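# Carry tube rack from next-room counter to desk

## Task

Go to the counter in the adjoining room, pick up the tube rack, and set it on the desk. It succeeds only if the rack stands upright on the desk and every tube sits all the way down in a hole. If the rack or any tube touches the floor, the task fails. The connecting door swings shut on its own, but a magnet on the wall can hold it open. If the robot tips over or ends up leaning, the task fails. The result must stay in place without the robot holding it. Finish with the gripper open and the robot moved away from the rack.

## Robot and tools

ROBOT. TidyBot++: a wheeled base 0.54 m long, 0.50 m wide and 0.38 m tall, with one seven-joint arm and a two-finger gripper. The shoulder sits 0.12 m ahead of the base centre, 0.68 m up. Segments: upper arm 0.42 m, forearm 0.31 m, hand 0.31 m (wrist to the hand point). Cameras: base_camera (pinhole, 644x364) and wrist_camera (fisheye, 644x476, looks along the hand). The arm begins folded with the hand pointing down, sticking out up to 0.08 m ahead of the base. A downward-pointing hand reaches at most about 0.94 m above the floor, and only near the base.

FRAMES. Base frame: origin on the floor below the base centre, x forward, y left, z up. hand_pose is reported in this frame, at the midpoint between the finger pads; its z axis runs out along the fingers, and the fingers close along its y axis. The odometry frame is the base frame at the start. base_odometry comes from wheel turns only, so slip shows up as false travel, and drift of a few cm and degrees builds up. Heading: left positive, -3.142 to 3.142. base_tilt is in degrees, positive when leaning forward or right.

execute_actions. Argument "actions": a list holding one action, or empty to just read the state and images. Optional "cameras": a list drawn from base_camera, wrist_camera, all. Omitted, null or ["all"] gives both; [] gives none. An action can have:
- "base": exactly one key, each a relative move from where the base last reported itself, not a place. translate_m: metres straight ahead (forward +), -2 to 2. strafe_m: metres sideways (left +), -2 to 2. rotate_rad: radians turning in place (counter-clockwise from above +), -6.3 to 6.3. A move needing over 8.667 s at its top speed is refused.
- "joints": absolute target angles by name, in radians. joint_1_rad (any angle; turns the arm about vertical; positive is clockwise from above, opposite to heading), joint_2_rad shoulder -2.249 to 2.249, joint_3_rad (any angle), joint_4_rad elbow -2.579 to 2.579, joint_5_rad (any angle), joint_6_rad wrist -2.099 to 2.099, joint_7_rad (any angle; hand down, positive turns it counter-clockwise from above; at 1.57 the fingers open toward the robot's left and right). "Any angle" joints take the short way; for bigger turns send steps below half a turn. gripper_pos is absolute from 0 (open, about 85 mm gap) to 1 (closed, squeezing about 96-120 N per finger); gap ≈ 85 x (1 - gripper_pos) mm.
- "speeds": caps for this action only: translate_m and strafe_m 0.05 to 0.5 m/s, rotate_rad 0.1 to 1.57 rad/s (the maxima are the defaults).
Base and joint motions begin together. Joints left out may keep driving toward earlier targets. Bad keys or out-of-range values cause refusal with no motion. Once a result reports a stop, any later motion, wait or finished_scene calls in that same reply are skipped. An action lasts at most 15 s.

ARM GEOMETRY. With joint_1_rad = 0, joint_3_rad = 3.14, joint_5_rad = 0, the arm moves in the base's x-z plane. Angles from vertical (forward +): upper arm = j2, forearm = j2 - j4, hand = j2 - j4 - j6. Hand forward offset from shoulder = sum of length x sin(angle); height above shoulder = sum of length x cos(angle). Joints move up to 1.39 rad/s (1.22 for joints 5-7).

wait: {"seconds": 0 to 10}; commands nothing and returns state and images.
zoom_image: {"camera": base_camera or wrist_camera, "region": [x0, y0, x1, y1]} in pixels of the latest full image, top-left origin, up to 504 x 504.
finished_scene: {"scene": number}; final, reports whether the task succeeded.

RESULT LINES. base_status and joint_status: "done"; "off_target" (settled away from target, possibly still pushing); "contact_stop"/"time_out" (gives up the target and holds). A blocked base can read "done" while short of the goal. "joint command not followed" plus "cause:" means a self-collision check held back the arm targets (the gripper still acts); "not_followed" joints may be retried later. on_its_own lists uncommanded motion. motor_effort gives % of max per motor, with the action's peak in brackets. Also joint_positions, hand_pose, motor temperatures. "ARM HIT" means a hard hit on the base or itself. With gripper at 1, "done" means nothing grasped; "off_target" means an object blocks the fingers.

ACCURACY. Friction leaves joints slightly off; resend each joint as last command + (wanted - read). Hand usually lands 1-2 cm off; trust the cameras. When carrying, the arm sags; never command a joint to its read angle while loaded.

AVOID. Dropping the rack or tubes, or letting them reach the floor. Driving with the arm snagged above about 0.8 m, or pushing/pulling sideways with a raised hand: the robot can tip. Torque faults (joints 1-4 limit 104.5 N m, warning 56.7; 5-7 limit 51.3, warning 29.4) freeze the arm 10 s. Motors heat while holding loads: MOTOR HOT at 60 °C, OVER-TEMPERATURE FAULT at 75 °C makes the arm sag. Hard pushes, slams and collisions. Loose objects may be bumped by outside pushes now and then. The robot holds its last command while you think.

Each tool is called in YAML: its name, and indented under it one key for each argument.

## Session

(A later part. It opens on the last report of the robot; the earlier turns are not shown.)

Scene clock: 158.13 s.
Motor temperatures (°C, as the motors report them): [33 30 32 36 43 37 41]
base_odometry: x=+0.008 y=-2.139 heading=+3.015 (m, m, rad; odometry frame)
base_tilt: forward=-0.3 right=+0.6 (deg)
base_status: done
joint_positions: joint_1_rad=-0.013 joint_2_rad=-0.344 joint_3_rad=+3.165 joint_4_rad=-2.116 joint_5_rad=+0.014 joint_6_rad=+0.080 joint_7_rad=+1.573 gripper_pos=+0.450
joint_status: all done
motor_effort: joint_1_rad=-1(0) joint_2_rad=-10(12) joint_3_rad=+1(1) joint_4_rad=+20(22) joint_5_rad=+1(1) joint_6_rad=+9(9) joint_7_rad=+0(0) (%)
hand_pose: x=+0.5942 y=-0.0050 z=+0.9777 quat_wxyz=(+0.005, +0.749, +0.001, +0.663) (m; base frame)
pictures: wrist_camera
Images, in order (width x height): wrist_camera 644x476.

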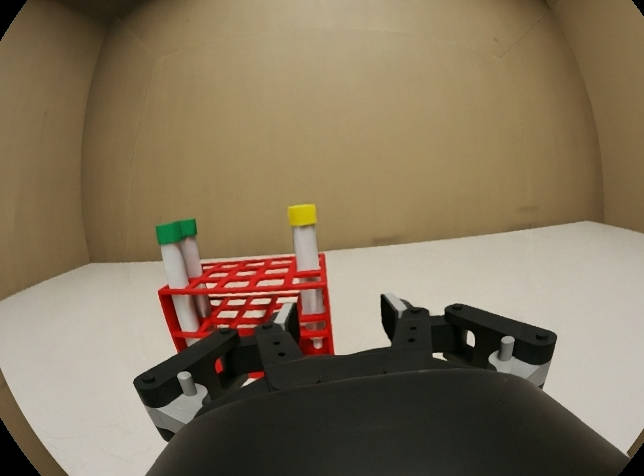

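execute_actions:
  actions:
    - {"base":{"strafe_m":0.006},"joints":{"joint_4_rad":-2.135}}
  cameras: []

execute_actions:
  actions:
    - {"base":{"translate_m":0.02},"speeds":{"translate_m":0.05}}
  cameras: ["wrist_camera"]

zoom_image:
  camera: "wrist_camera"
  region: [180,170,440,370]

Scene clock: 164.20 s.
Motor temperatures (°C, as the motors report them): [33 30 32 36 43 37 41]
base_odometry: x=+0.007 y=-2.145 heading=+3.015 (m, m, rad; odometry frame)
base_tilt: forward=-0.2 right=+0.6 (deg)
base_status: done
joint_positions: joint_1_rad=-0.013 joint_2_rad=-0.344 joint_3_rad=+3.165 joint_4_rad=-2.131 joint_5_rad=+0.014 joint_6_rad=+0.080 joint_7_rad=+1.573 gripper_pos=+0.450
joint_status: all done
motor_effort: joint_1_rad=-1(2) joint_2_rad=-9(10) joint_3_rad=+1(2) joint_4_rad=+20(22) joint_5_rad=+1(2) joint_6_rad=+9(9) joint_7_rad=-1(0) (%)
hand_pose: x=+0.5927 y=-0.0050 z=+0.9686 quat_wxyz=(+0.005, +0.753, +0.001, +0.658) (m; base frame)
pictures: none
No camera images: the call's "cameras" was empty. Leave "cameras" out to get every camera's image.

Scene clock: 165.07 s.
Motor temperatures (°C, as the motors report them): [33 30 32 36 43 37 41]
base_odometry: x=-0.013 y=-2.142 heading=+3.015 (m, m, rad; odometry frame)
base_tilt: forward=-0.2 right=+0.6 (deg)
base_status: done
joint_positions: joint_1_rad=-0.013 joint_2_rad=-0.344 joint_3_rad=+3.165 joint_4_rad=-2.131 joint_5_rad=+0.014 joint_6_rad=+0.081 joint_7_rad=+1.573 gripper_pos=+0.450
joint_status: not commanded
motor_effort: joint_1_rad=-1(1) joint_2_rad=-10(13) joint_3_rad=+1(1) joint_4_rad=+20(21) joint_5_rad=+1(1) joint_6_rad=+9(9) joint_7_rad=-1(0) (%)
hand_pose: x=+0.5928 y=-0.0050 z=+0.9686 quat_wxyz=(+0.005, +0.753, +0.001, +0.658) (m; base frame)
pictures: wrist_camera
Images, in order (width x height): wrist_camera 644x476.

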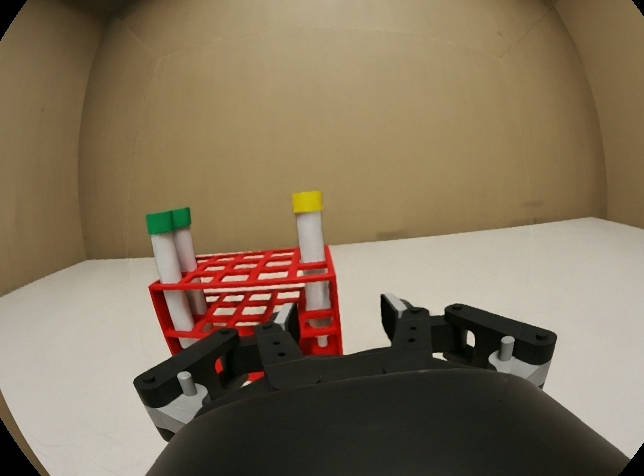

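Region (180, 170, 440, 370) of wrist_camera's 644x476 image, scaled by 1.938; it fills the top 388 rows of this view, and the rest is white.

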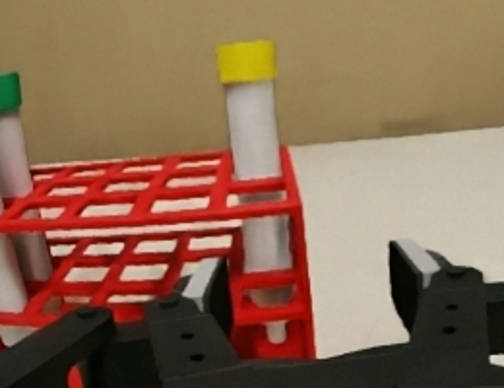

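execute_actions:
  actions:
    - {"base":{"translate_m":0.025},"speeds":{"translate_m":0.05},"joints":{"gripper_pos":0.6}}
  cameras: ["wrist_camera"]

zoom_image:
  camera: "wrist_camera"
  region: [180,170,440,370]

Scene clock: 170.57 s.
Motor temperatures (°C, as the motors report them): [33 30 32 36 43 37 41]
base_odometry: x=-0.038 y=-2.139 heading=+3.015 (m, m, rad; odometry frame)
base_tilt: forward=-0.3 right=+0.6 (deg)
base_status: done
joint_positions: joint_1_rad=-0.013 joint_2_rad=-0.344 joint_3_rad=+3.165 joint_4_rad=-2.131 joint_5_rad=+0.014 joint_6_rad=+0.081 joint_7_rad=+1.573 gripper_pos=+0.600
joint_status: all done
motor_effort: joint_1_rad=-1(0) joint_2_rad=-10(12) joint_3_rad=+1(2) joint_4_rad=+20(20) joint_5_rad=+1(1) joint_6_rad=+9(9) joint_7_rad=+0(1) (%)
hand_pose: x=+0.5930 y=-0.0050 z=+0.9685 quat_wxyz=(+0.005, +0.753, +0.001, +0.658) (m; base frame)
pictures: wrist_camera
Images, in order (width x height): wrist_camera 644x476.

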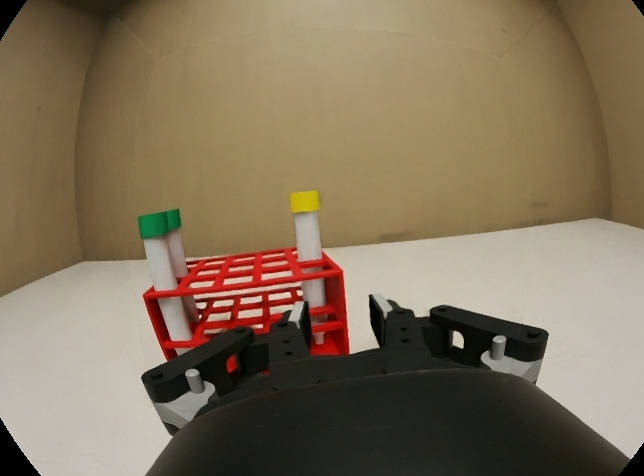

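Region (180, 170, 440, 370) of wrist_camera's 644x476 image, scaled by 1.938; it fills the top 388 rows of this view, and the rest is white.

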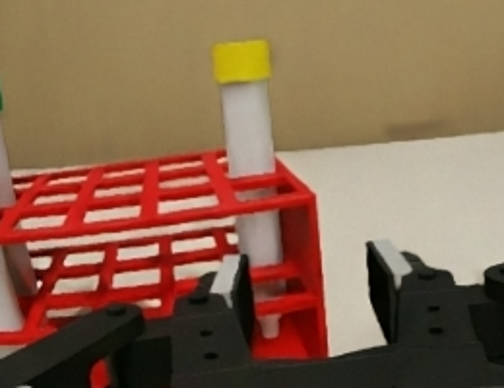

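execute_actions:
  actions:
    - {"base":{"translate_m":-0.05}}
  cameras: []

execute_actions:
  actions:
    - {"base":{"strafe_m":-0.138},"joints":{"joint_4_rad":-2.108}}
  cameras: []

execute_actions:
  actions:
    - {"base":{"rotate_rad":0.2},"speeds":{"rotate_rad":0.4}}
  cameras: []

execute_actions:
  actions:
    - {"base":{"translate_m":0.04},"speeds":{"translate_m":0.08}}
  cameras: ["wrist_camera"]

zoom_image:
  camera: "wrist_camera"
  region: [180,170,440,370]

Scene clock: 179.93 s.
Motor temperatures (°C, as the motors report them): [33 30 32 36 43 37 41]
base_odometry: x=+0.012 y=-2.145 heading=+3.015 (m, m, rad; odometry frame)
base_tilt: forward=-0.3 right=+0.6 (deg)
base_status: done
joint_positions: joint_1_rad=-0.013 joint_2_rad=-0.341 joint_3_rad=+3.165 joint_4_rad=-2.131 joint_5_rad=+0.014 joint_6_rad=+0.081 joint_7_rad=+1.573 gripper_pos=+0.600
joint_status: not commanded
motor_effort: joint_1_rad=-1(0) joint_2_rad=-10(13) joint_3_rad=+0(2) joint_4_rad=+20(21) joint_5_rad=+2(1) joint_6_rad=+9(9) joint_7_rad=-1(1) (%)
hand_pose: x=+0.5938 y=-0.0050 z=+0.9672 quat_wxyz=(+0.005, +0.754, +0.001, +0.657) (m; base frame)
pictures: none
No camera images: the call's "cameras" was empty. Leave "cameras" out to get every camera's image.

Scene clock: 181.37 s.
Motor temperatures (°C, as the motors report them): [33 30 32 36 43 37 41]
base_odometry: x=+0.029 y=-2.008 heading=+3.015 (m, m, rad; odometry frame)
base_tilt: forward=-0.3 right=+0.6 (deg)
base_status: done
joint_positions: joint_1_rad=-0.013 joint_2_rad=-0.341 joint_3_rad=+3.166 joint_4_rad=-2.112 joint_5_rad=+0.014 joint_6_rad=+0.082 joint_7_rad=+1.573 gripper_pos=+0.600
joint_status: all done
motor_effort: joint_1_rad=+0(0) joint_2_rad=-10(12) joint_3_rad=+0(3) joint_4_rad=+20(22) joint_5_rad=+2(2) joint_6_rad=+9(10) joint_7_rad=+0(0) (%)
hand_pose: x=+0.5958 y=-0.0057 z=+0.9790 quat_wxyz=(+0.005, +0.748, +0.000, +0.664) (m; base frame)
pictures: none
No camera images: the call's "cameras" was empty. Leave "cameras" out to get every camera's image.

Scene clock: 182.43 s.
Motor temperatures (°C, as the motors report them): [33 30 32 36 43 37 41]
base_odometry: x=+0.029 y=-2.008 heading=-3.068 (m, m, rad; odometry frame)
base_tilt: forward=-0.3 right=+0.6 (deg)
base_status: done
joint_positions: joint_1_rad=-0.013 joint_2_rad=-0.341 joint_3_rad=+3.166 joint_4_rad=-2.112 joint_5_rad=+0.014 joint_6_rad=+0.082 joint_7_rad=+1.573 gripper_pos=+0.600
joint_status: not commanded
motor_effort: joint_1_rad=-1(1) joint_2_rad=-10(13) joint_3_rad=+0(3) joint_4_rad=+20(21) joint_5_rad=+2(1) joint_6_rad=+9(10) joint_7_rad=-1(0) (%)
hand_pose: x=+0.5958 y=-0.0058 z=+0.9790 quat_wxyz=(+0.006, +0.748, +0.000, +0.664) (m; base frame)
pictures: none
No camera images: the call's "cameras" was empty. Leave "cameras" out to get every camera's image.

Scene clock: 183.47 s.
Motor temperatures (°C, as the motors report them): [33 30 32 36 43 37 41]
base_odometry: x=-0.011 y=-2.011 heading=-3.067 (m, m, rad; odometry frame)
base_tilt: forward=-0.3 right=+0.6 (deg)
base_status: done
joint_positions: joint_1_rad=-0.013 joint_2_rad=-0.340 joint_3_rad=+3.166 joint_4_rad=-2.112 joint_5_rad=+0.014 joint_6_rad=+0.082 joint_7_rad=+1.573 gripper_pos=+0.600
joint_status: not commanded
motor_effort: joint_1_rad=-1(2) joint_2_rad=-10(13) joint_3_rad=+1(1) joint_4_rad=+21(21) joint_5_rad=+2(2) joint_6_rad=+9(9) joint_7_rad=-1(1) (%)
hand_pose: x=+0.5962 y=-0.0058 z=+0.9784 quat_wxyz=(+0.006, +0.748, +0.000, +0.663) (m; base frame)
pictures: wrist_camera
Images, in order (width x height): wrist_camera 644x476.

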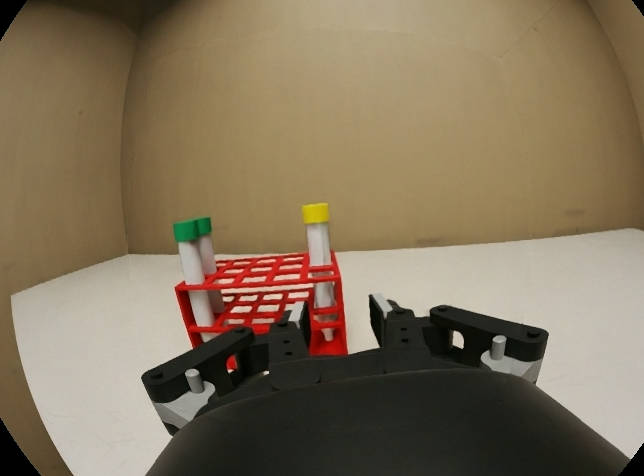

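Region (180, 170, 440, 370) of wrist_camera's 644x476 image, scaled by 1.938; it fills the top 388 rows of this view, and the rest is white.

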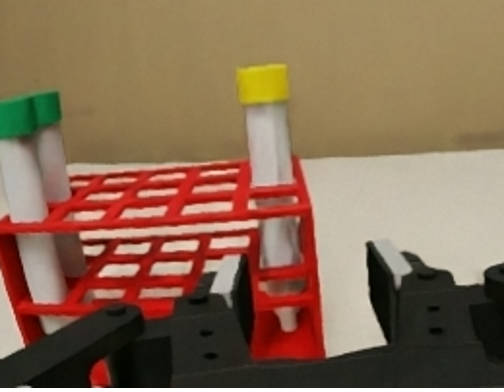

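execute_actions:
  actions:
    - {"base":{"translate_m":0.018},"speeds":{"translate_m":0.05}}
  cameras: ["wrist_camera"]

zoom_image:
  camera: "wrist_camera"
  region: [250,230,410,370]

Scene clock: 187.50 s.
Motor temperatures (°C, as the motors report them): [33 30 32 36 43 37 41]
base_odometry: x=-0.029 y=-2.013 heading=-3.066 (m, m, rad; odometry frame)
base_tilt: forward=-0.2 right=+0.6 (deg)
base_status: done
joint_positions: joint_1_rad=-0.013 joint_2_rad=-0.340 joint_3_rad=+3.166 joint_4_rad=-2.112 joint_5_rad=+0.014 joint_6_rad=+0.082 joint_7_rad=+1.573 gripper_pos=+0.600
joint_status: not commanded
motor_effort: joint_1_rad=-2(1) joint_2_rad=-11(13) joint_3_rad=+1(1) joint_4_rad=+21(21) joint_5_rad=+1(2) joint_6_rad=+9(9) joint_7_rad=+0(1) (%)
hand_pose: x=+0.5962 y=-0.0058 z=+0.9784 quat_wxyz=(+0.006, +0.748, +0.000, +0.663) (m; base frame)
pictures: wrist_camera
Images, in order (width x height): wrist_camera 644x476.

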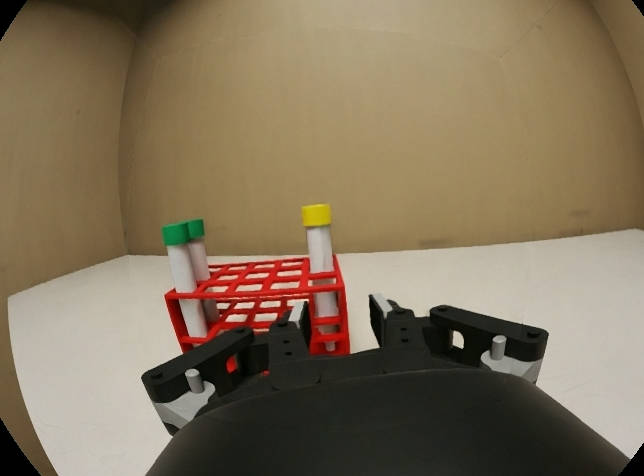

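Region (250, 230, 410, 370) of wrist_camera's 644x476 image, scaled by 3.150; it fills the top 441 rows of this view, and the rest is white.

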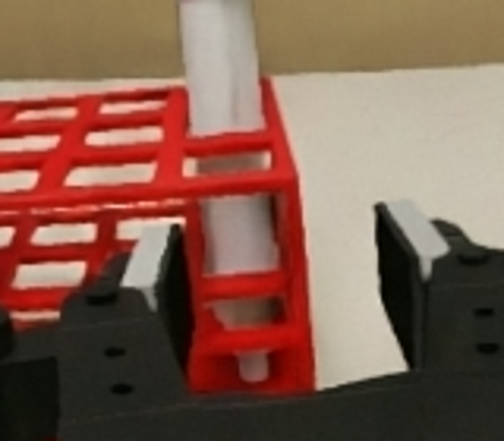

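execute_actions:
  actions:
    - {"joints":{"joint_4_rad":-2.121},"base":{"strafe_m":-0.004}}
  cameras: []

execute_actions:
  actions:
    - {"base":{"translate_m":0.016},"speeds":{"translate_m":0.05}}
  cameras: ["wrist_camera"]

zoom_image:
  camera: "wrist_camera"
  region: [250,230,410,370]

Scene clock: 193.27 s.
Motor temperatures (°C, as the motors report them): [33 30 32 36 43 37 41]
base_odometry: x=-0.029 y=-2.009 heading=-3.066 (m, m, rad; odometry frame)
base_tilt: forward=-0.3 right=+0.6 (deg)
base_status: done
joint_positions: joint_1_rad=-0.013 joint_2_rad=-0.340 joint_3_rad=+3.166 joint_4_rad=-2.117 joint_5_rad=+0.014 joint_6_rad=+0.082 joint_7_rad=+1.573 gripper_pos=+0.600
joint_status: all done
motor_effort: joint_1_rad=-1(1) joint_2_rad=-10(11) joint_3_rad=+0(4) joint_4_rad=+20(22) joint_5_rad=+2(1) joint_6_rad=+9(9) joint_7_rad=+0(0) (%)
hand_pose: x=+0.5957 y=-0.0058 z=+0.9752 quat_wxyz=(+0.006, +0.750, +0.000, +0.661) (m; base frame)
pictures: none
No camera images: the call's "cameras" was empty. Leave "cameras" out to get every camera's image.

Scene clock: 194.07 s.
Motor temperatures (°C, as the motors report them): [33 30 32 36 43 37 41]
base_odometry: x=-0.045 y=-2.010 heading=-3.066 (m, m, rad; odometry frame)
base_tilt: forward=-0.2 right=+0.6 (deg)
base_status: done
joint_positions: joint_1_rad=-0.013 joint_2_rad=-0.340 joint_3_rad=+3.166 joint_4_rad=-2.117 joint_5_rad=+0.014 joint_6_rad=+0.082 joint_7_rad=+1.573 gripper_pos=+0.600
joint_status: not commanded
motor_effort: joint_1_rad=-1(0) joint_2_rad=-11(13) joint_3_rad=+0(2) joint_4_rad=+20(21) joint_5_rad=+1(1) joint_6_rad=+9(9) joint_7_rad=-1(0) (%)
hand_pose: x=+0.5957 y=-0.0058 z=+0.9752 quat_wxyz=(+0.006, +0.750, +0.000, +0.661) (m; base frame)
pictures: wrist_camera
Images, in order (width x height): wrist_camera 644x476.

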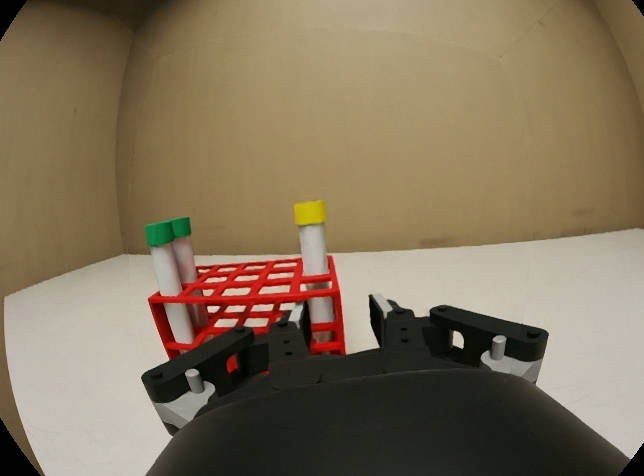

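Region (250, 230, 410, 370) of wrist_camera's 644x476 image, scaled by 3.150; it fills the top 441 rows of this view, and the rest is white.

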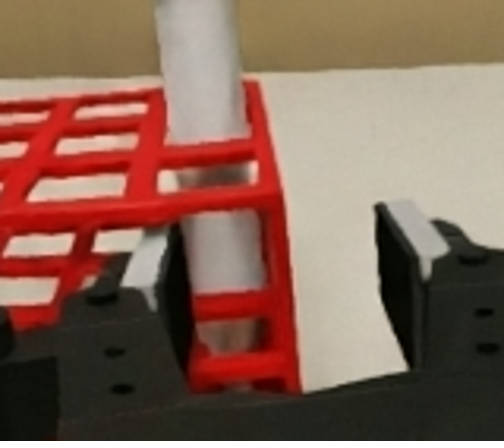

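Tip is shadowed, so it's entering.

execute_actions:
  actions:
    - {"base":{"translate_m":0.015},"speeds":{"translate_m":0.05}}
  cameras: ["wrist_camera"]

zoom_image:
  camera: "wrist_camera"
  region: [250,230,410,370]

Scene clock: 199.10 s.
Motor temperatures (°C, as the motors report them): [33 30 32 36 43 37 41]
base_odometry: x=-0.060 y=-2.011 heading=-3.066 (m, m, rad; odometry frame)
base_tilt: forward=-0.2 right=+0.6 (deg)
base_status: done
joint_positions: joint_1_rad=-0.013 joint_2_rad=-0.339 joint_3_rad=+3.166 joint_4_rad=-2.117 joint_5_rad=+0.014 joint_6_rad=+0.082 joint_7_rad=+1.573 gripper_pos=+0.600
joint_status: not commanded
motor_effort: joint_1_rad=-1(2) joint_2_rad=-10(13) joint_3_rad=+1(1) joint_4_rad=+20(21) joint_5_rad=+2(1) joint_6_rad=+9(9) joint_7_rad=+0(1) (%)
hand_pose: x=+0.5958 y=-0.0058 z=+0.9750 quat_wxyz=(+0.006, +0.750, +0.000, +0.661) (m; base frame)
pictures: wrist_camera
Images, in order (width x height): wrist_camera 644x476.

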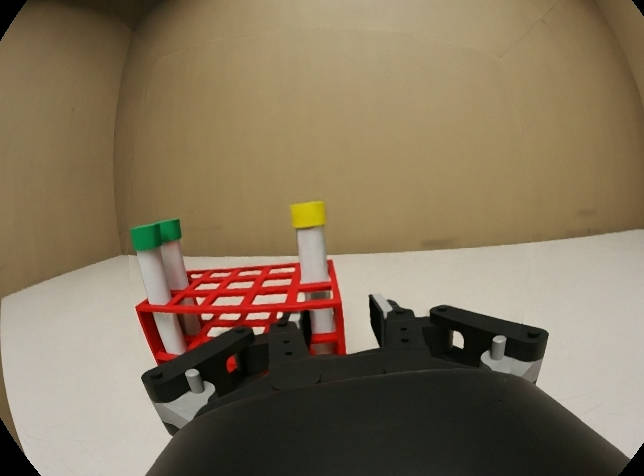

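Region (250, 230, 410, 370) of wrist_camera's 644x476 image, scaled by 3.150; it fills the top 441 rows of this view, and the rest is white.

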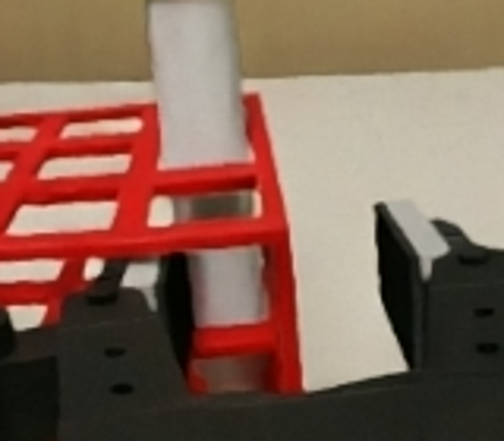

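About 20 mm in. Close.

execute_actions:
  actions:
    - {"joints":{"gripper_pos":1.0}}
  cameras: ["wrist_camera"]

execute_actions:
  actions:
    - {"joints":{"joint_4_rad":-2.04,"joint_6_rad":0.0}}
  cameras: ["wrist_camera"]

Scene clock: 202.93 s.
Motor temperatures (°C, as the motors report them): [33 30 32 36 43 37 41]
base_odometry: x=-0.060 y=-2.011 heading=-3.066 (m, m, rad; odometry frame)
base_tilt: forward=-0.2 right=+0.6 (deg)
base_status: not commanded
joint_positions: joint_1_rad=-0.013 joint_2_rad=-0.339 joint_3_rad=+3.166 joint_4_rad=-2.117 joint_5_rad=+0.014 joint_6_rad=+0.082 joint_7_rad=+1.573 gripper_pos=+0.983
joint_status: all done
motor_effort: joint_1_rad=-1(1) joint_2_rad=-9(10) joint_3_rad=+1(1) joint_4_rad=+20(20) joint_5_rad=+1(2) joint_6_rad=+9(9) joint_7_rad=+0(0) (%)
hand_pose: x=+0.5958 y=-0.0058 z=+0.9751 quat_wxyz=(+0.006, +0.750, +0.000, +0.661) (m; base frame)
pictures: wrist_camera
Images, in order (width x height): wrist_camera 644x476.

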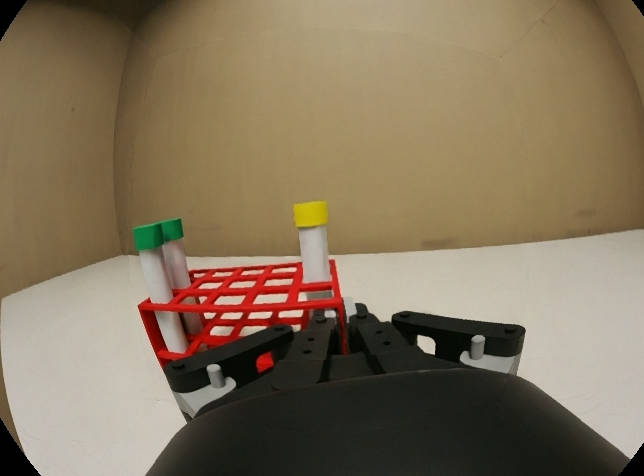

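Scene clock: 203.80 s.
Motor temperatures (°C, as the motors report them): [33 30 32 36 43 37 41]
base_odometry: x=-0.060 y=-2.011 heading=-3.066 (m, m, rad; odometry frame)
base_tilt: forward=-0.2 right=+0.6 (deg)
base_status: not commanded
joint_positions: joint_1_rad=-0.013 joint_2_rad=-0.339 joint_3_rad=+3.166 joint_4_rad=-2.049 joint_5_rad=+0.014 joint_6_rad=+0.036 joint_7_rad=+1.573 gripper_pos=+0.983
joint_status: all done
motor_effort: joint_1_rad=-1(1) joint_2_rad=-12(12) joint_3_rad=+1(1) joint_4_rad=+21(23) joint_5_rad=+1(2) joint_6_rad=+10(11) joint_7_rad=-1(0) (%)
hand_pose: x=+0.6003 y=-0.0062 z=+1.0027 quat_wxyz=(+0.006, +0.743, +0.000, +0.669) (m; base frame)
pictures: wrist_camera
Images, in order (width x height): wrist_camera 644x476.

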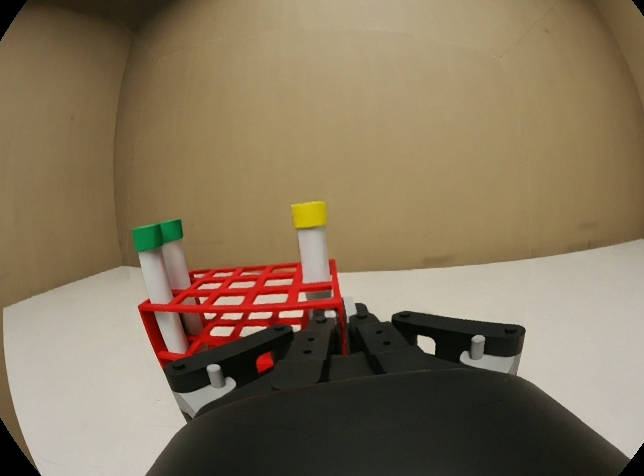

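execute_actions:
  actions:
    - {"base":{"translate_m":-0.4},"speeds":{"translate_m":0.3}}
  cameras: []

execute_actions:
  actions:
    - {"base":{"strafe_m":0.15},"speeds":{"strafe_m":0.3}}
  cameras: []

execute_actions:
  actions:
    - {"base":{"rotate_rad":-1.895},"speeds":{"rotate_rad":0.6}}

execute_actions:
  actions:
    - {"base":{"strafe_m":-1.6},"speeds":{"strafe_m":0.35}}

Scene clock: 213.93 s.
Motor temperatures (°C, as the motors report them): [33 30 32 36 43 37 41]
base_odometry: x=+0.339 y=-1.980 heading=-3.066 (m, m, rad; odometry frame)
base_tilt: forward=-0.3 right=+0.6 (deg)
base_status: done
joint_positions: joint_1_rad=-0.012 joint_2_rad=-0.332 joint_3_rad=+3.166 joint_4_rad=-2.049 joint_5_rad=+0.014 joint_6_rad=+0.033 joint_7_rad=+1.573 gripper_pos=+0.983
joint_status: not commanded
motor_effort: joint_1_rad=-1(1) joint_2_rad=-11(17) joint_3_rad=+1(3) joint_4_rad=+22(22) joint_5_rad=+1(1) joint_6_rad=+10(11) joint_7_rad=+0(0) (%)
hand_pose: x=+0.6024 y=-0.0063 z=+0.9984 quat_wxyz=(+0.006, +0.746, +0.000, +0.666) (m; base frame)
pictures: none
No camera images: the call's "cameras" was empty. Leave "cameras" out to get every camera's image.

Scene clock: 215.40 s.
Motor temperatures (°C, as the motors report them): [33 30 32 36 43 37 41]
base_odometry: x=+0.350 y=-2.130 heading=-3.066 (m, m, rad; odometry frame)
base_tilt: forward=-0.3 right=+0.6 (deg)
base_status: done
joint_positions: joint_1_rad=-0.012 joint_2_rad=-0.332 joint_3_rad=+3.165 joint_4_rad=-2.049 joint_5_rad=+0.014 joint_6_rad=+0.032 joint_7_rad=+1.573 gripper_pos=+0.983
joint_status: not commanded
motor_effort: joint_1_rad=-1(1) joint_2_rad=-12(14) joint_3_rad=+0(3) joint_4_rad=+22(22) joint_5_rad=+1(1) joint_6_rad=+10(10) joint_7_rad=-1(1) (%)
hand_pose: x=+0.6024 y=-0.0055 z=+0.9983 quat_wxyz=(+0.006, +0.746, +0.000, +0.666) (m; base frame)
pictures: none
No camera images: the call's "cameras" was empty. Leave "cameras" out to get every camera's image.

Scene clock: 219.30 s.
Motor temperatures (°C, as the motors report them): [33 30 32 36 43 37 41]
base_odometry: x=+0.350 y=-2.130 heading=+1.323 (m, m, rad; odometry frame)
base_tilt: forward=-0.2 right=+0.6 (deg)
base_status: done
joint_positions: joint_1_rad=-0.012 joint_2_rad=-0.332 joint_3_rad=+3.165 joint_4_rad=-2.049 joint_5_rad=+0.014 joint_6_rad=+0.032 joint_7_rad=+1.573 gripper_pos=+0.983
joint_status: not commanded
motor_effort: joint_1_rad=-1(2) joint_2_rad=-11(13) joint_3_rad=+1(3) joint_4_rad=+21(22) joint_5_rad=+1(1) joint_6_rad=+10(11) joint_7_rad=+0(0) (%)
hand_pose: x=+0.6024 y=-0.0059 z=+0.9983 quat_wxyz=(+0.006, +0.746, +0.000, +0.666) (m; base frame)
pictures: base_camera, wrist_camera
Images, in order (width x height): base_camera 644x364, wrist_camera 644x476.

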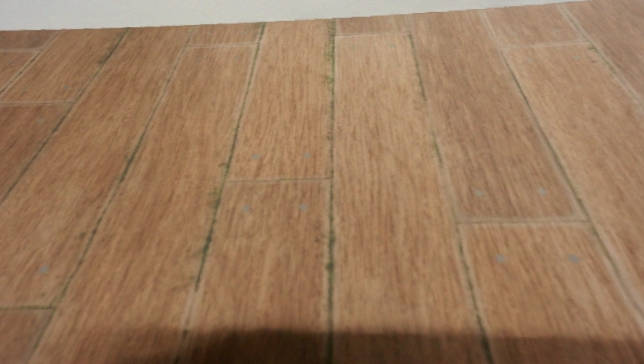

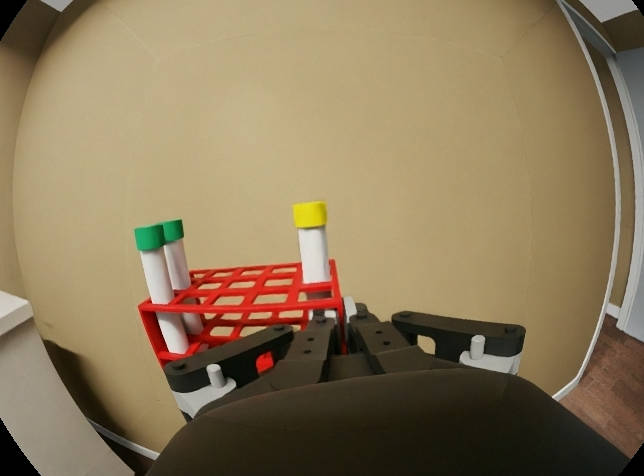

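Scene clock: 224.93 s.
Motor temperatures (°C, as the motors report them): [33 30 32 36 43 37 41]
base_odometry: x=+1.901 y=-2.525 heading=+1.322 (m, m, rad; odometry frame)
base_tilt: forward=-0.3 right=+0.6 (deg)
base_status: done
joint_positions: joint_1_rad=-0.012 joint_2_rad=-0.332 joint_3_rad=+3.165 joint_4_rad=-2.049 joint_5_rad=+0.014 joint_6_rad=+0.032 joint_7_rad=+1.573 gripper_pos=+0.983
joint_status: not commanded
motor_effort: joint_1_rad=-1(1) joint_2_rad=-11(12) joint_3_rad=+1(4) joint_4_rad=+22(22) joint_5_rad=+1(2) joint_6_rad=+10(10) joint_7_rad=-1(0) (%)
hand_pose: x=+0.6024 y=-0.0060 z=+0.9983 quat_wxyz=(+0.006, +0.746, +0.000, +0.666) (m; base frame)
pictures: base_camera, wrist_camera
Images, in order (width x height): base_camera 644x364, wrist_camera 644x476.

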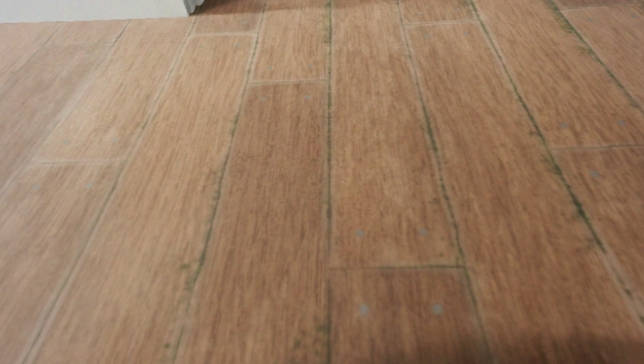

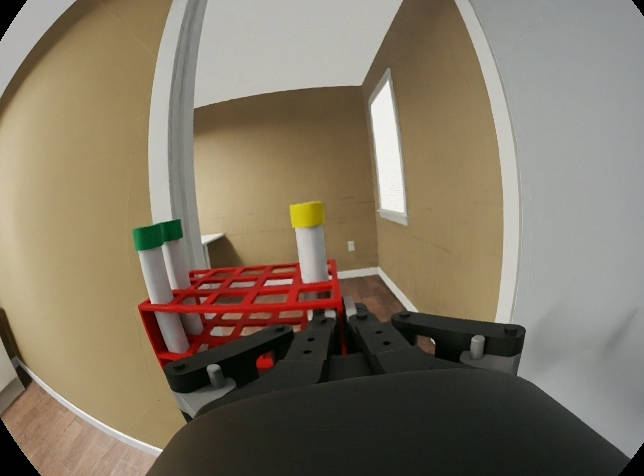

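execute_actions:
  actions:
    - {"base":{"strafe_m":-0.15},"speeds":{"strafe_m":0.3}}
  cameras: ["base_camera"]

execute_actions:
  actions:
    - {"base":{"translate_m":1.95},"speeds":{"translate_m":0.4}}
  cameras: []

execute_actions:
  actions:
    - {"base":{"strafe_m":1.9},"speeds":{"strafe_m":0.4}}

Scene clock: 229.80 s.
Motor temperatures (°C, as the motors report them): [33 30 32 36 43 37 41]
base_odometry: x=+2.046 y=-2.562 heading=+1.321 (m, m, rad; odometry frame)
base_tilt: forward=-0.3 right=+0.6 (deg)
base_status: done
joint_positions: joint_1_rad=-0.011 joint_2_rad=-0.332 joint_3_rad=+3.166 joint_4_rad=-2.049 joint_5_rad=+0.014 joint_6_rad=+0.032 joint_7_rad=+1.573 gripper_pos=+0.983
joint_status: not commanded
motor_effort: joint_1_rad=-1(2) joint_2_rad=-11(12) joint_3_rad=+1(2) joint_4_rad=+21(22) joint_5_rad=+1(2) joint_6_rad=+10(10) joint_7_rad=+0(1) (%)
hand_pose: x=+0.6024 y=-0.0068 z=+0.9983 quat_wxyz=(+0.006, +0.746, -0.001, +0.666) (m; base frame)
pictures: base_camera
Images, in order (width x height): base_camera 644x364.

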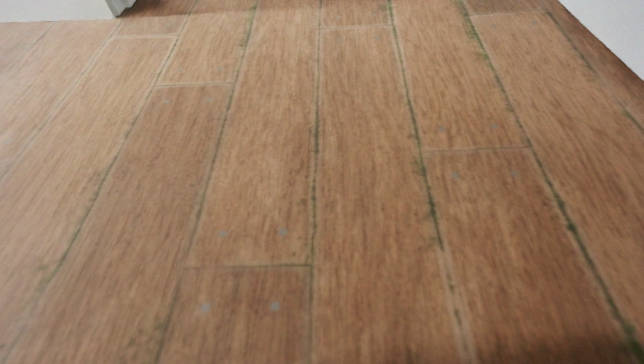

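Scene clock: 235.83 s.
Motor temperatures (°C, as the motors report them): [33 30 32 36 43 37 41]
base_odometry: x=+2.529 y=-0.673 heading=+1.321 (m, m, rad; odometry frame)
base_tilt: forward=-0.3 right=+0.6 (deg)
base_status: done
joint_positions: joint_1_rad=-0.011 joint_2_rad=-0.331 joint_3_rad=+3.166 joint_4_rad=-2.049 joint_5_rad=+0.014 joint_6_rad=+0.031 joint_7_rad=+1.573 gripper_pos=+0.983
joint_status: not commanded
motor_effort: joint_1_rad=-1(0) joint_2_rad=-10(15) joint_3_rad=+1(1) joint_4_rad=+22(22) joint_5_rad=+1(1) joint_6_rad=+10(11) joint_7_rad=+0(0) (%)
hand_pose: x=+0.6026 y=-0.0068 z=+0.9978 quat_wxyz=(+0.006, +0.747, -0.001, +0.665) (m; base frame)
pictures: none
No camera images: the call's "cameras" was empty. Leave "cameras" out to get every camera's image.

Scene clock: 241.77 s.
Motor temperatures (°C, as the motors report them): [33 30 32 36 43 37 41]
base_odometry: x=+0.688 y=-0.202 heading=+1.321 (m, m, rad; odometry frame)
base_tilt: forward=-0.2 right=+0.6 (deg)
base_status: done
joint_positions: joint_1_rad=-0.011 joint_2_rad=-0.331 joint_3_rad=+3.166 joint_4_rad=-2.049 joint_5_rad=+0.014 joint_6_rad=+0.031 joint_7_rad=+1.573 gripper_pos=+0.983
joint_status: not commanded
motor_effort: joint_1_rad=-2(2) joint_2_rad=-11(12) joint_3_rad=+1(2) joint_4_rad=+21(22) joint_5_rad=+1(1) joint_6_rad=+10(10) joint_7_rad=+0(0) (%)
hand_pose: x=+0.6026 y=-0.0068 z=+0.9977 quat_wxyz=(+0.006, +0.747, -0.001, +0.665) (m; base frame)
pictures: base_camera, wrist_camera
Images, in order (width x height): base_camera 644x364, wrist_camera 644x476.

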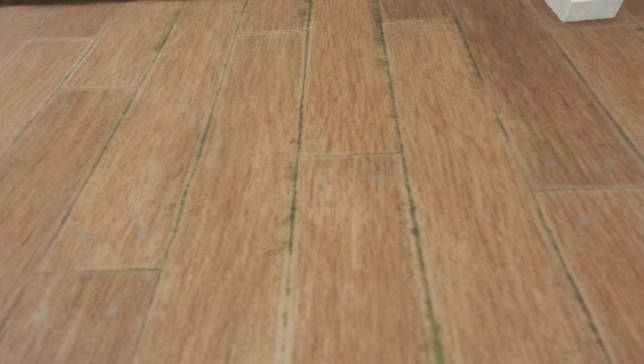

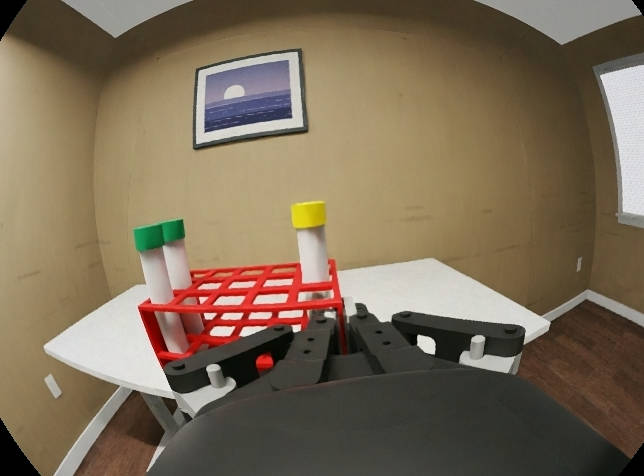

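execute_actions:
  actions:
    - {"base":{"translate_m":0.2},"speeds":{"translate_m":0.2},"joints":{"joint_2_rad":-0.05,"joint_4_rad":-1.885,"joint_6_rad":0.185}}
  cameras: []

execute_actions:
  actions:
    - {"joints":{"joint_2_rad":0.225,"joint_4_rad":-1.725,"joint_6_rad":0.30}}
  cameras: []

execute_actions:
  actions:
    - {"joints":{"joint_2_rad":0.5,"joint_4_rad":-1.565,"joint_6_rad":0.415}}
  cameras: ["wrist_camera"]

Scene clock: 251.87 s.
Motor temperatures (°C, as the motors report them): [33 30 32 37 43 37 41]
base_odometry: x=+0.737 y=-0.008 heading=+1.321 (m, m, rad; odometry frame)
base_tilt: forward=-0.2 right=+0.6 (deg)
base_status: done
joint_positions: joint_1_rad=-0.011 joint_2_rad=-0.053 joint_3_rad=+3.166 joint_4_rad=-1.901 joint_5_rad=+0.014 joint_6_rad=+0.137 joint_7_rad=+1.573 gripper_pos=+0.983
joint_status: all done
motor_effort: joint_1_rad=-1(2) joint_2_rad=-21(24) joint_3_rad=+1(1) joint_4_rad=+21(24) joint_5_rad=+1(1) joint_6_rad=+10(11) joint_7_rad=+0(1) (%)
hand_pose: x=+0.7076 y=-0.0062 z=+0.9724 quat_wxyz=(+0.009, +0.755, +0.002, +0.656) (m; base frame)
pictures: none
No camera images: the call's "cameras" was empty. Leave "cameras" out to get every camera's image.

Scene clock: 253.47 s.
Motor temperatures (°C, as the motors report them): [33 30 32 37 43 37 41]
base_odometry: x=+0.737 y=-0.008 heading=+1.321 (m, m, rad; odometry frame)
base_tilt: forward=-0.2 right=+0.6 (deg)
base_status: not commanded
joint_positions: joint_1_rad=-0.011 joint_2_rad=+0.224 joint_3_rad=+3.166 joint_4_rad=-1.742 joint_5_rad=+0.014 joint_6_rad=+0.250 joint_7_rad=+1.573 gripper_pos=+0.983
joint_status: all done
motor_effort: joint_1_rad=-1(1) joint_2_rad=-32(35) joint_3_rad=+0(0) joint_4_rad=+20(20) joint_5_rad=+1(1) joint_6_rad=+10(10) joint_7_rad=+0(0) (%)
hand_pose: x=+0.8110 y=-0.0049 z=+0.9259 quat_wxyz=(+0.010, +0.756, +0.004, +0.654) (m; base frame)
pictures: none
No camera images: the call's "cameras" was empty. Leave "cameras" out to get every camera's image.

Scene clock: 255.10 s.
Motor temperatures (°C, as the motors report them): [33 30 32 37 43 37 41]
base_odometry: x=+0.737 y=-0.008 heading=+1.321 (m, m, rad; odometry frame)
base_tilt: forward=-0.2 right=+0.6 (deg)
base_status: not commanded
joint_positions: joint_1_rad=-0.011 joint_2_rad=+0.504 joint_3_rad=+3.166 joint_4_rad=-1.581 joint_5_rad=+0.014 joint_6_rad=+0.366 joint_7_rad=+1.573 gripper_pos=+0.983
joint_status: all done
motor_effort: joint_1_rad=-2(1) joint_2_rad=-42(46) joint_3_rad=+0(0) joint_4_rad=+20(22) joint_5_rad=+1(1) joint_6_rad=+10(11) joint_7_rad=+0(1) (%)
hand_pose: x=+0.9040 y=-0.0030 z=+0.8498 quat_wxyz=(+0.011, +0.757, +0.008, +0.653) (m; base frame)
pictures: wrist_camera
Images, in order (width x height): wrist_camera 644x476.

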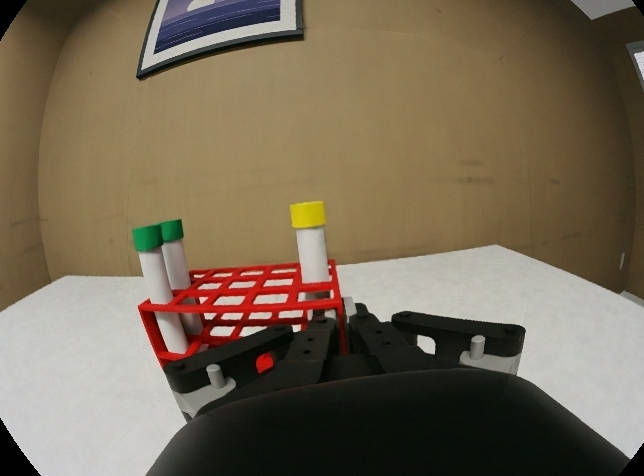

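execute_actions:
  actions:
    - {"joints":{"joint_4_rad":-1.715,"joint_6_rad":0.575}}
  cameras: []

execute_actions:
  actions:
    - {"joints":{"joint_4_rad":-1.755,"joint_6_rad":0.615}}
  cameras: []

execute_actions:
  actions:
    - {"joints":{"joint_4_rad":-1.795,"joint_6_rad":0.655}}
  cameras: ["wrist_camera"]

Scene clock: 261.10 s.
Motor temperatures (°C, as the motors report them): [33 31 32 37 43 37 41]
base_odometry: x=+0.737 y=-0.008 heading=+1.321 (m, m, rad; odometry frame)
base_tilt: forward=-0.2 right=+0.6 (deg)
base_status: not commanded
joint_positions: joint_1_rad=-0.011 joint_2_rad=+0.504 joint_3_rad=+3.166 joint_4_rad=-1.717 joint_5_rad=+0.014 joint_6_rad=+0.525 joint_7_rad=+1.573 gripper_pos=+0.983
joint_status: all done
motor_effort: joint_1_rad=-1(0) joint_2_rad=-40(42) joint_3_rad=+0(0) joint_4_rad=+18(20) joint_5_rad=+1(1) joint_6_rad=+10(11) joint_7_rad=-1(1) (%)
hand_pose: x=+0.8815 y=-0.0025 z=+0.8213 quat_wxyz=(+0.010, +0.750, +0.008, +0.662) (m; base frame)
pictures: none
No camera images: the call's "cameras" was empty. Leave "cameras" out to get every camera's image.

Scene clock: 261.80 s.
Motor temperatures (°C, as the motors report them): [33 31 32 37 43 37 41]
base_odometry: x=+0.737 y=-0.008 heading=+1.321 (m, m, rad; odometry frame)
base_tilt: forward=-0.2 right=+0.6 (deg)
base_status: not commanded
joint_positions: joint_1_rad=-0.011 joint_2_rad=+0.504 joint_3_rad=+3.166 joint_4_rad=-1.755 joint_5_rad=+0.014 joint_6_rad=+0.566 joint_7_rad=+1.573 gripper_pos=+0.983
joint_status: all done
motor_effort: joint_1_rad=-1(1) joint_2_rad=-40(41) joint_3_rad=+0(0) joint_4_rad=+18(19) joint_5_rad=+1(1) joint_6_rad=+10(10) joint_7_rad=-1(0) (%)
hand_pose: x=+0.8741 y=-0.0024 z=+0.8125 quat_wxyz=(+0.010, +0.749, +0.008, +0.663) (m; base frame)
pictures: none
No camera images: the call's "cameras" was empty. Leave "cameras" out to get every camera's image.

Scene clock: 262.50 s.
Motor temperatures (°C, as the motors report them): [33 31 32 37 43 37 41]
base_odometry: x=+0.737 y=-0.008 heading=+1.321 (m, m, rad; odometry frame)
base_tilt: forward=-0.2 right=+0.6 (deg)
base_status: not commanded
joint_positions: joint_1_rad=-0.011 joint_2_rad=+0.504 joint_3_rad=+3.166 joint_4_rad=-1.795 joint_5_rad=+0.014 joint_6_rad=+0.606 joint_7_rad=+1.573 gripper_pos=+0.983
joint_status: all done
motor_effort: joint_1_rad=-1(1) joint_2_rad=-40(40) joint_3_rad=+1(1) joint_4_rad=+18(18) joint_5_rad=+1(1) joint_6_rad=+10(11) joint_7_rad=-1(0) (%)
hand_pose: x=+0.8659 y=-0.0023 z=+0.8029 quat_wxyz=(+0.009, +0.749, +0.008, +0.662) (m; base frame)
pictures: wrist_camera
Images, in order (width x height): wrist_camera 644x476.

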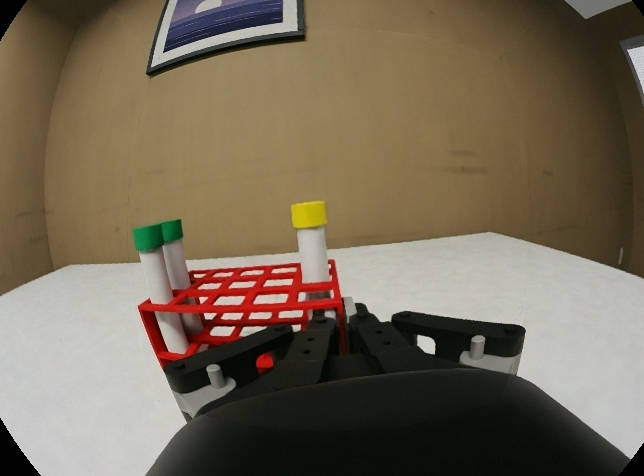

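execute_actions:
  actions:
    - {"joints":{"joint_4_rad":-1.83,"joint_6_rad":0.688}}
  cameras: ["wrist_camera"]

Scene clock: 265.70 s.
Motor temperatures (°C, as the motors report them): [33 31 32 37 43 37 41]
base_odometry: x=+0.737 y=-0.008 heading=+1.321 (m, m, rad; odometry frame)
base_tilt: forward=-0.2 right=+0.6 (deg)
base_status: not commanded
joint_positions: joint_1_rad=-0.011 joint_2_rad=+0.504 joint_3_rad=+3.166 joint_4_rad=-1.830 joint_5_rad=+0.014 joint_6_rad=+0.639 joint_7_rad=+1.573 gripper_pos=+0.983
joint_status: all done
motor_effort: joint_1_rad=-2(1) joint_2_rad=-38(40) joint_3_rad=+0(0) joint_4_rad=+17(18) joint_5_rad=+1(1) joint_6_rad=+10(10) joint_7_rad=+0(1) (%)
hand_pose: x=+0.8584 y=-0.0022 z=+0.7944 quat_wxyz=(+0.009, +0.750, +0.008, +0.662) (m; base frame)
pictures: wrist_camera
Images, in order (width x height): wrist_camera 644x476.

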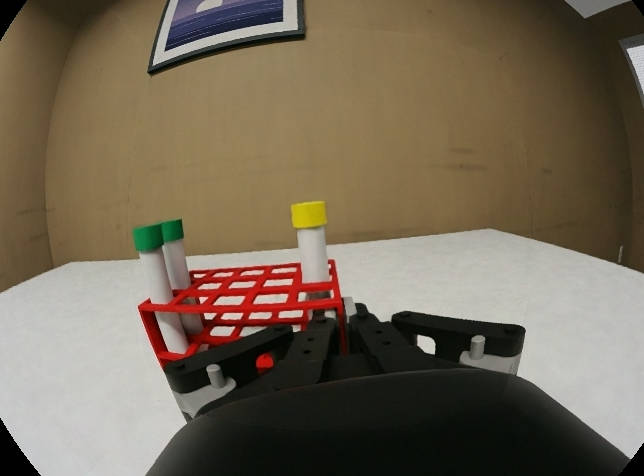

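execute_actions:
  actions:
    - {"joints":{"joint_4_rad":-1.865,"joint_6_rad":0.723}}
  cameras: ["wrist_camera"]

Scene clock: 269.13 s.
Motor temperatures (°C, as the motors report them): [33 31 32 37 43 37 41]
base_odometry: x=+0.737 y=-0.008 heading=+1.321 (m, m, rad; odometry frame)
base_tilt: forward=-0.2 right=+0.6 (deg)
base_status: not commanded
joint_positions: joint_1_rad=-0.011 joint_2_rad=+0.504 joint_3_rad=+3.166 joint_4_rad=-1.864 joint_5_rad=+0.014 joint_6_rad=+0.676 joint_7_rad=+1.573 gripper_pos=+0.983
joint_status: all done
motor_effort: joint_1_rad=-1(1) joint_2_rad=-39(39) joint_3_rad=+0(0) joint_4_rad=+17(18) joint_5_rad=+1(1) joint_6_rad=+10(10) joint_7_rad=+0(0) (%)
hand_pose: x=+0.8511 y=-0.0020 z=+0.7879 quat_wxyz=(+0.009, +0.748, +0.008, +0.663) (m; base frame)
pictures: wrist_camera
Images, in order (width x height): wrist_camera 644x476.

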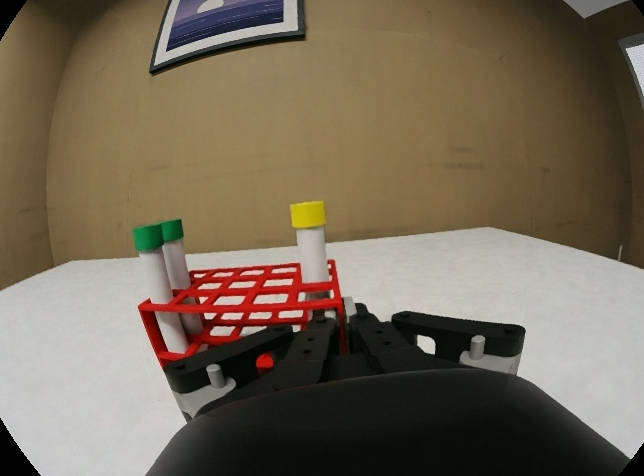

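Probably just touching; a little more.

execute_actions:
  actions:
    - {"joints":{"joint_4_rad":-1.885}}
  cameras: ["wrist_camera"]

Scene clock: 272.53 s.
Motor temperatures (°C, as the motors report them): [33 31 32 36 43 37 41]
base_odometry: x=+0.737 y=-0.008 heading=+1.321 (m, m, rad; odometry frame)
base_tilt: forward=-0.2 right=+0.6 (deg)
base_status: not commanded
joint_positions: joint_1_rad=-0.011 joint_2_rad=+0.504 joint_3_rad=+3.166 joint_4_rad=-1.871 joint_5_rad=+0.014 joint_6_rad=+0.686 joint_7_rad=+1.573 gripper_pos=+0.983
joint_status: all done
motor_effort: joint_1_rad=-1(2) joint_2_rad=-37(38) joint_3_rad=+1(0) joint_4_rad=+15(17) joint_5_rad=+1(2) joint_6_rad=+8(10) joint_7_rad=+0(1) (%)
hand_pose: x=+0.8495 y=-0.0020 z=+0.7872 quat_wxyz=(+0.009, +0.748, +0.008, +0.664) (m; base frame)
pictures: wrist_camera
Images, in order (width x height): wrist_camera 644x476.

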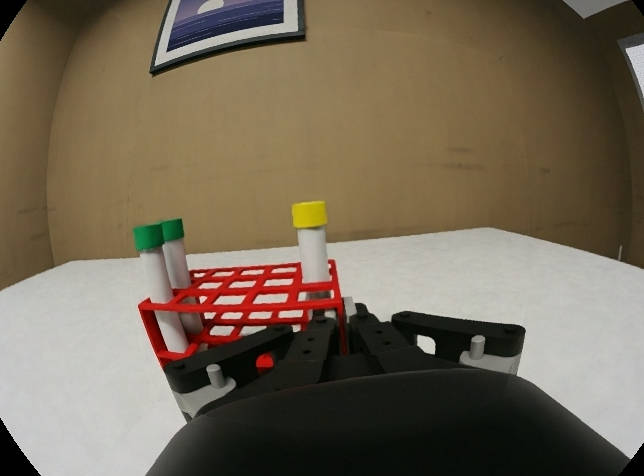

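execute_actions:
  actions:
    - {"joints":{"joint_4_rad":-1.872,"joint_6_rad":0.70}}
  cameras: []

execute_actions:
  actions:
    - {"joints":{"gripper_pos":0.7}}
  cameras: []

execute_actions:
  actions:
    - {"base":{"translate_m":-0.05},"speeds":{"translate_m":0.05}}
  cameras: ["wrist_camera"]

Scene clock: 276.67 s.
Motor temperatures (°C, as the motors report them): [33 31 32 36 43 37 41]
base_odometry: x=+0.737 y=-0.008 heading=+1.321 (m, m, rad; odometry frame)
base_tilt: forward=-0.2 right=+0.6 (deg)
base_status: not commanded
joint_positions: joint_1_rad=-0.011 joint_2_rad=+0.504 joint_3_rad=+3.166 joint_4_rad=-1.871 joint_5_rad=+0.014 joint_6_rad=+0.686 joint_7_rad=+1.573 gripper_pos=+0.983
joint_status: all done
motor_effort: joint_1_rad=-2(1) joint_2_rad=-36(38) joint_3_rad=+0(0) joint_4_rad=+15(16) joint_5_rad=+2(2) joint_6_rad=+9(10) joint_7_rad=+0(0) (%)
hand_pose: x=+0.8497 y=-0.0020 z=+0.7875 quat_wxyz=(+0.009, +0.747, +0.008, +0.664) (m; base frame)
pictures: none
No camera images: the call's "cameras" was empty. Leave "cameras" out to get every camera's image.

Scene clock: 277.37 s.
Motor temperatures (°C, as the motors report them): [33 31 32 36 43 37 41]
base_odometry: x=+0.737 y=-0.008 heading=+1.321 (m, m, rad; odometry frame)
base_tilt: forward=-0.2 right=+0.6 (deg)
base_status: not commanded
joint_positions: joint_1_rad=-0.011 joint_2_rad=+0.504 joint_3_rad=+3.166 joint_4_rad=-1.871 joint_5_rad=+0.014 joint_6_rad=+0.686 joint_7_rad=+1.573 gripper_pos=+0.700
joint_status: all done
motor_effort: joint_1_rad=-1(1) joint_2_rad=-36(38) joint_3_rad=+1(0) joint_4_rad=+16(16) joint_5_rad=+1(2) joint_6_rad=+9(9) joint_7_rad=-1(0) (%)
hand_pose: x=+0.8497 y=-0.0020 z=+0.7875 quat_wxyz=(+0.009, +0.747, +0.008, +0.664) (m; base frame)
pictures: none
No camera images: the call's "cameras" was empty. Leave "cameras" out to get every camera's image.

Scene clock: 278.87 s.
Motor temperatures (°C, as the motors report them): [33 31 32 36 43 37 41]
base_odometry: x=+0.725 y=-0.057 heading=+1.321 (m, m, rad; odometry frame)
base_tilt: forward=-0.2 right=+0.6 (deg)
base_status: done
joint_positions: joint_1_rad=-0.011 joint_2_rad=+0.504 joint_3_rad=+3.166 joint_4_rad=-1.871 joint_5_rad=+0.014 joint_6_rad=+0.686 joint_7_rad=+1.573 gripper_pos=+0.700
joint_status: not commanded
motor_effort: joint_1_rad=-1(1) joint_2_rad=-36(39) joint_3_rad=+1(1) joint_4_rad=+16(17) joint_5_rad=+2(1) joint_6_rad=+9(9) joint_7_rad=+0(0) (%)
hand_pose: x=+0.8497 y=-0.0020 z=+0.7875 quat_wxyz=(+0.009, +0.747, +0.008, +0.664) (m; base frame)
pictures: wrist_camera
Images, in order (width x height): wrist_camera 644x476.

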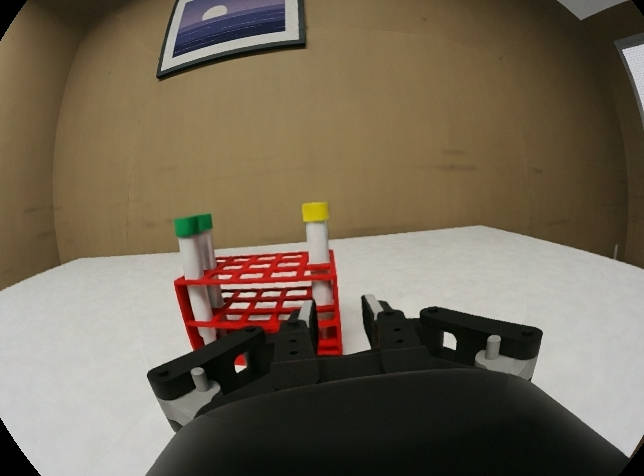

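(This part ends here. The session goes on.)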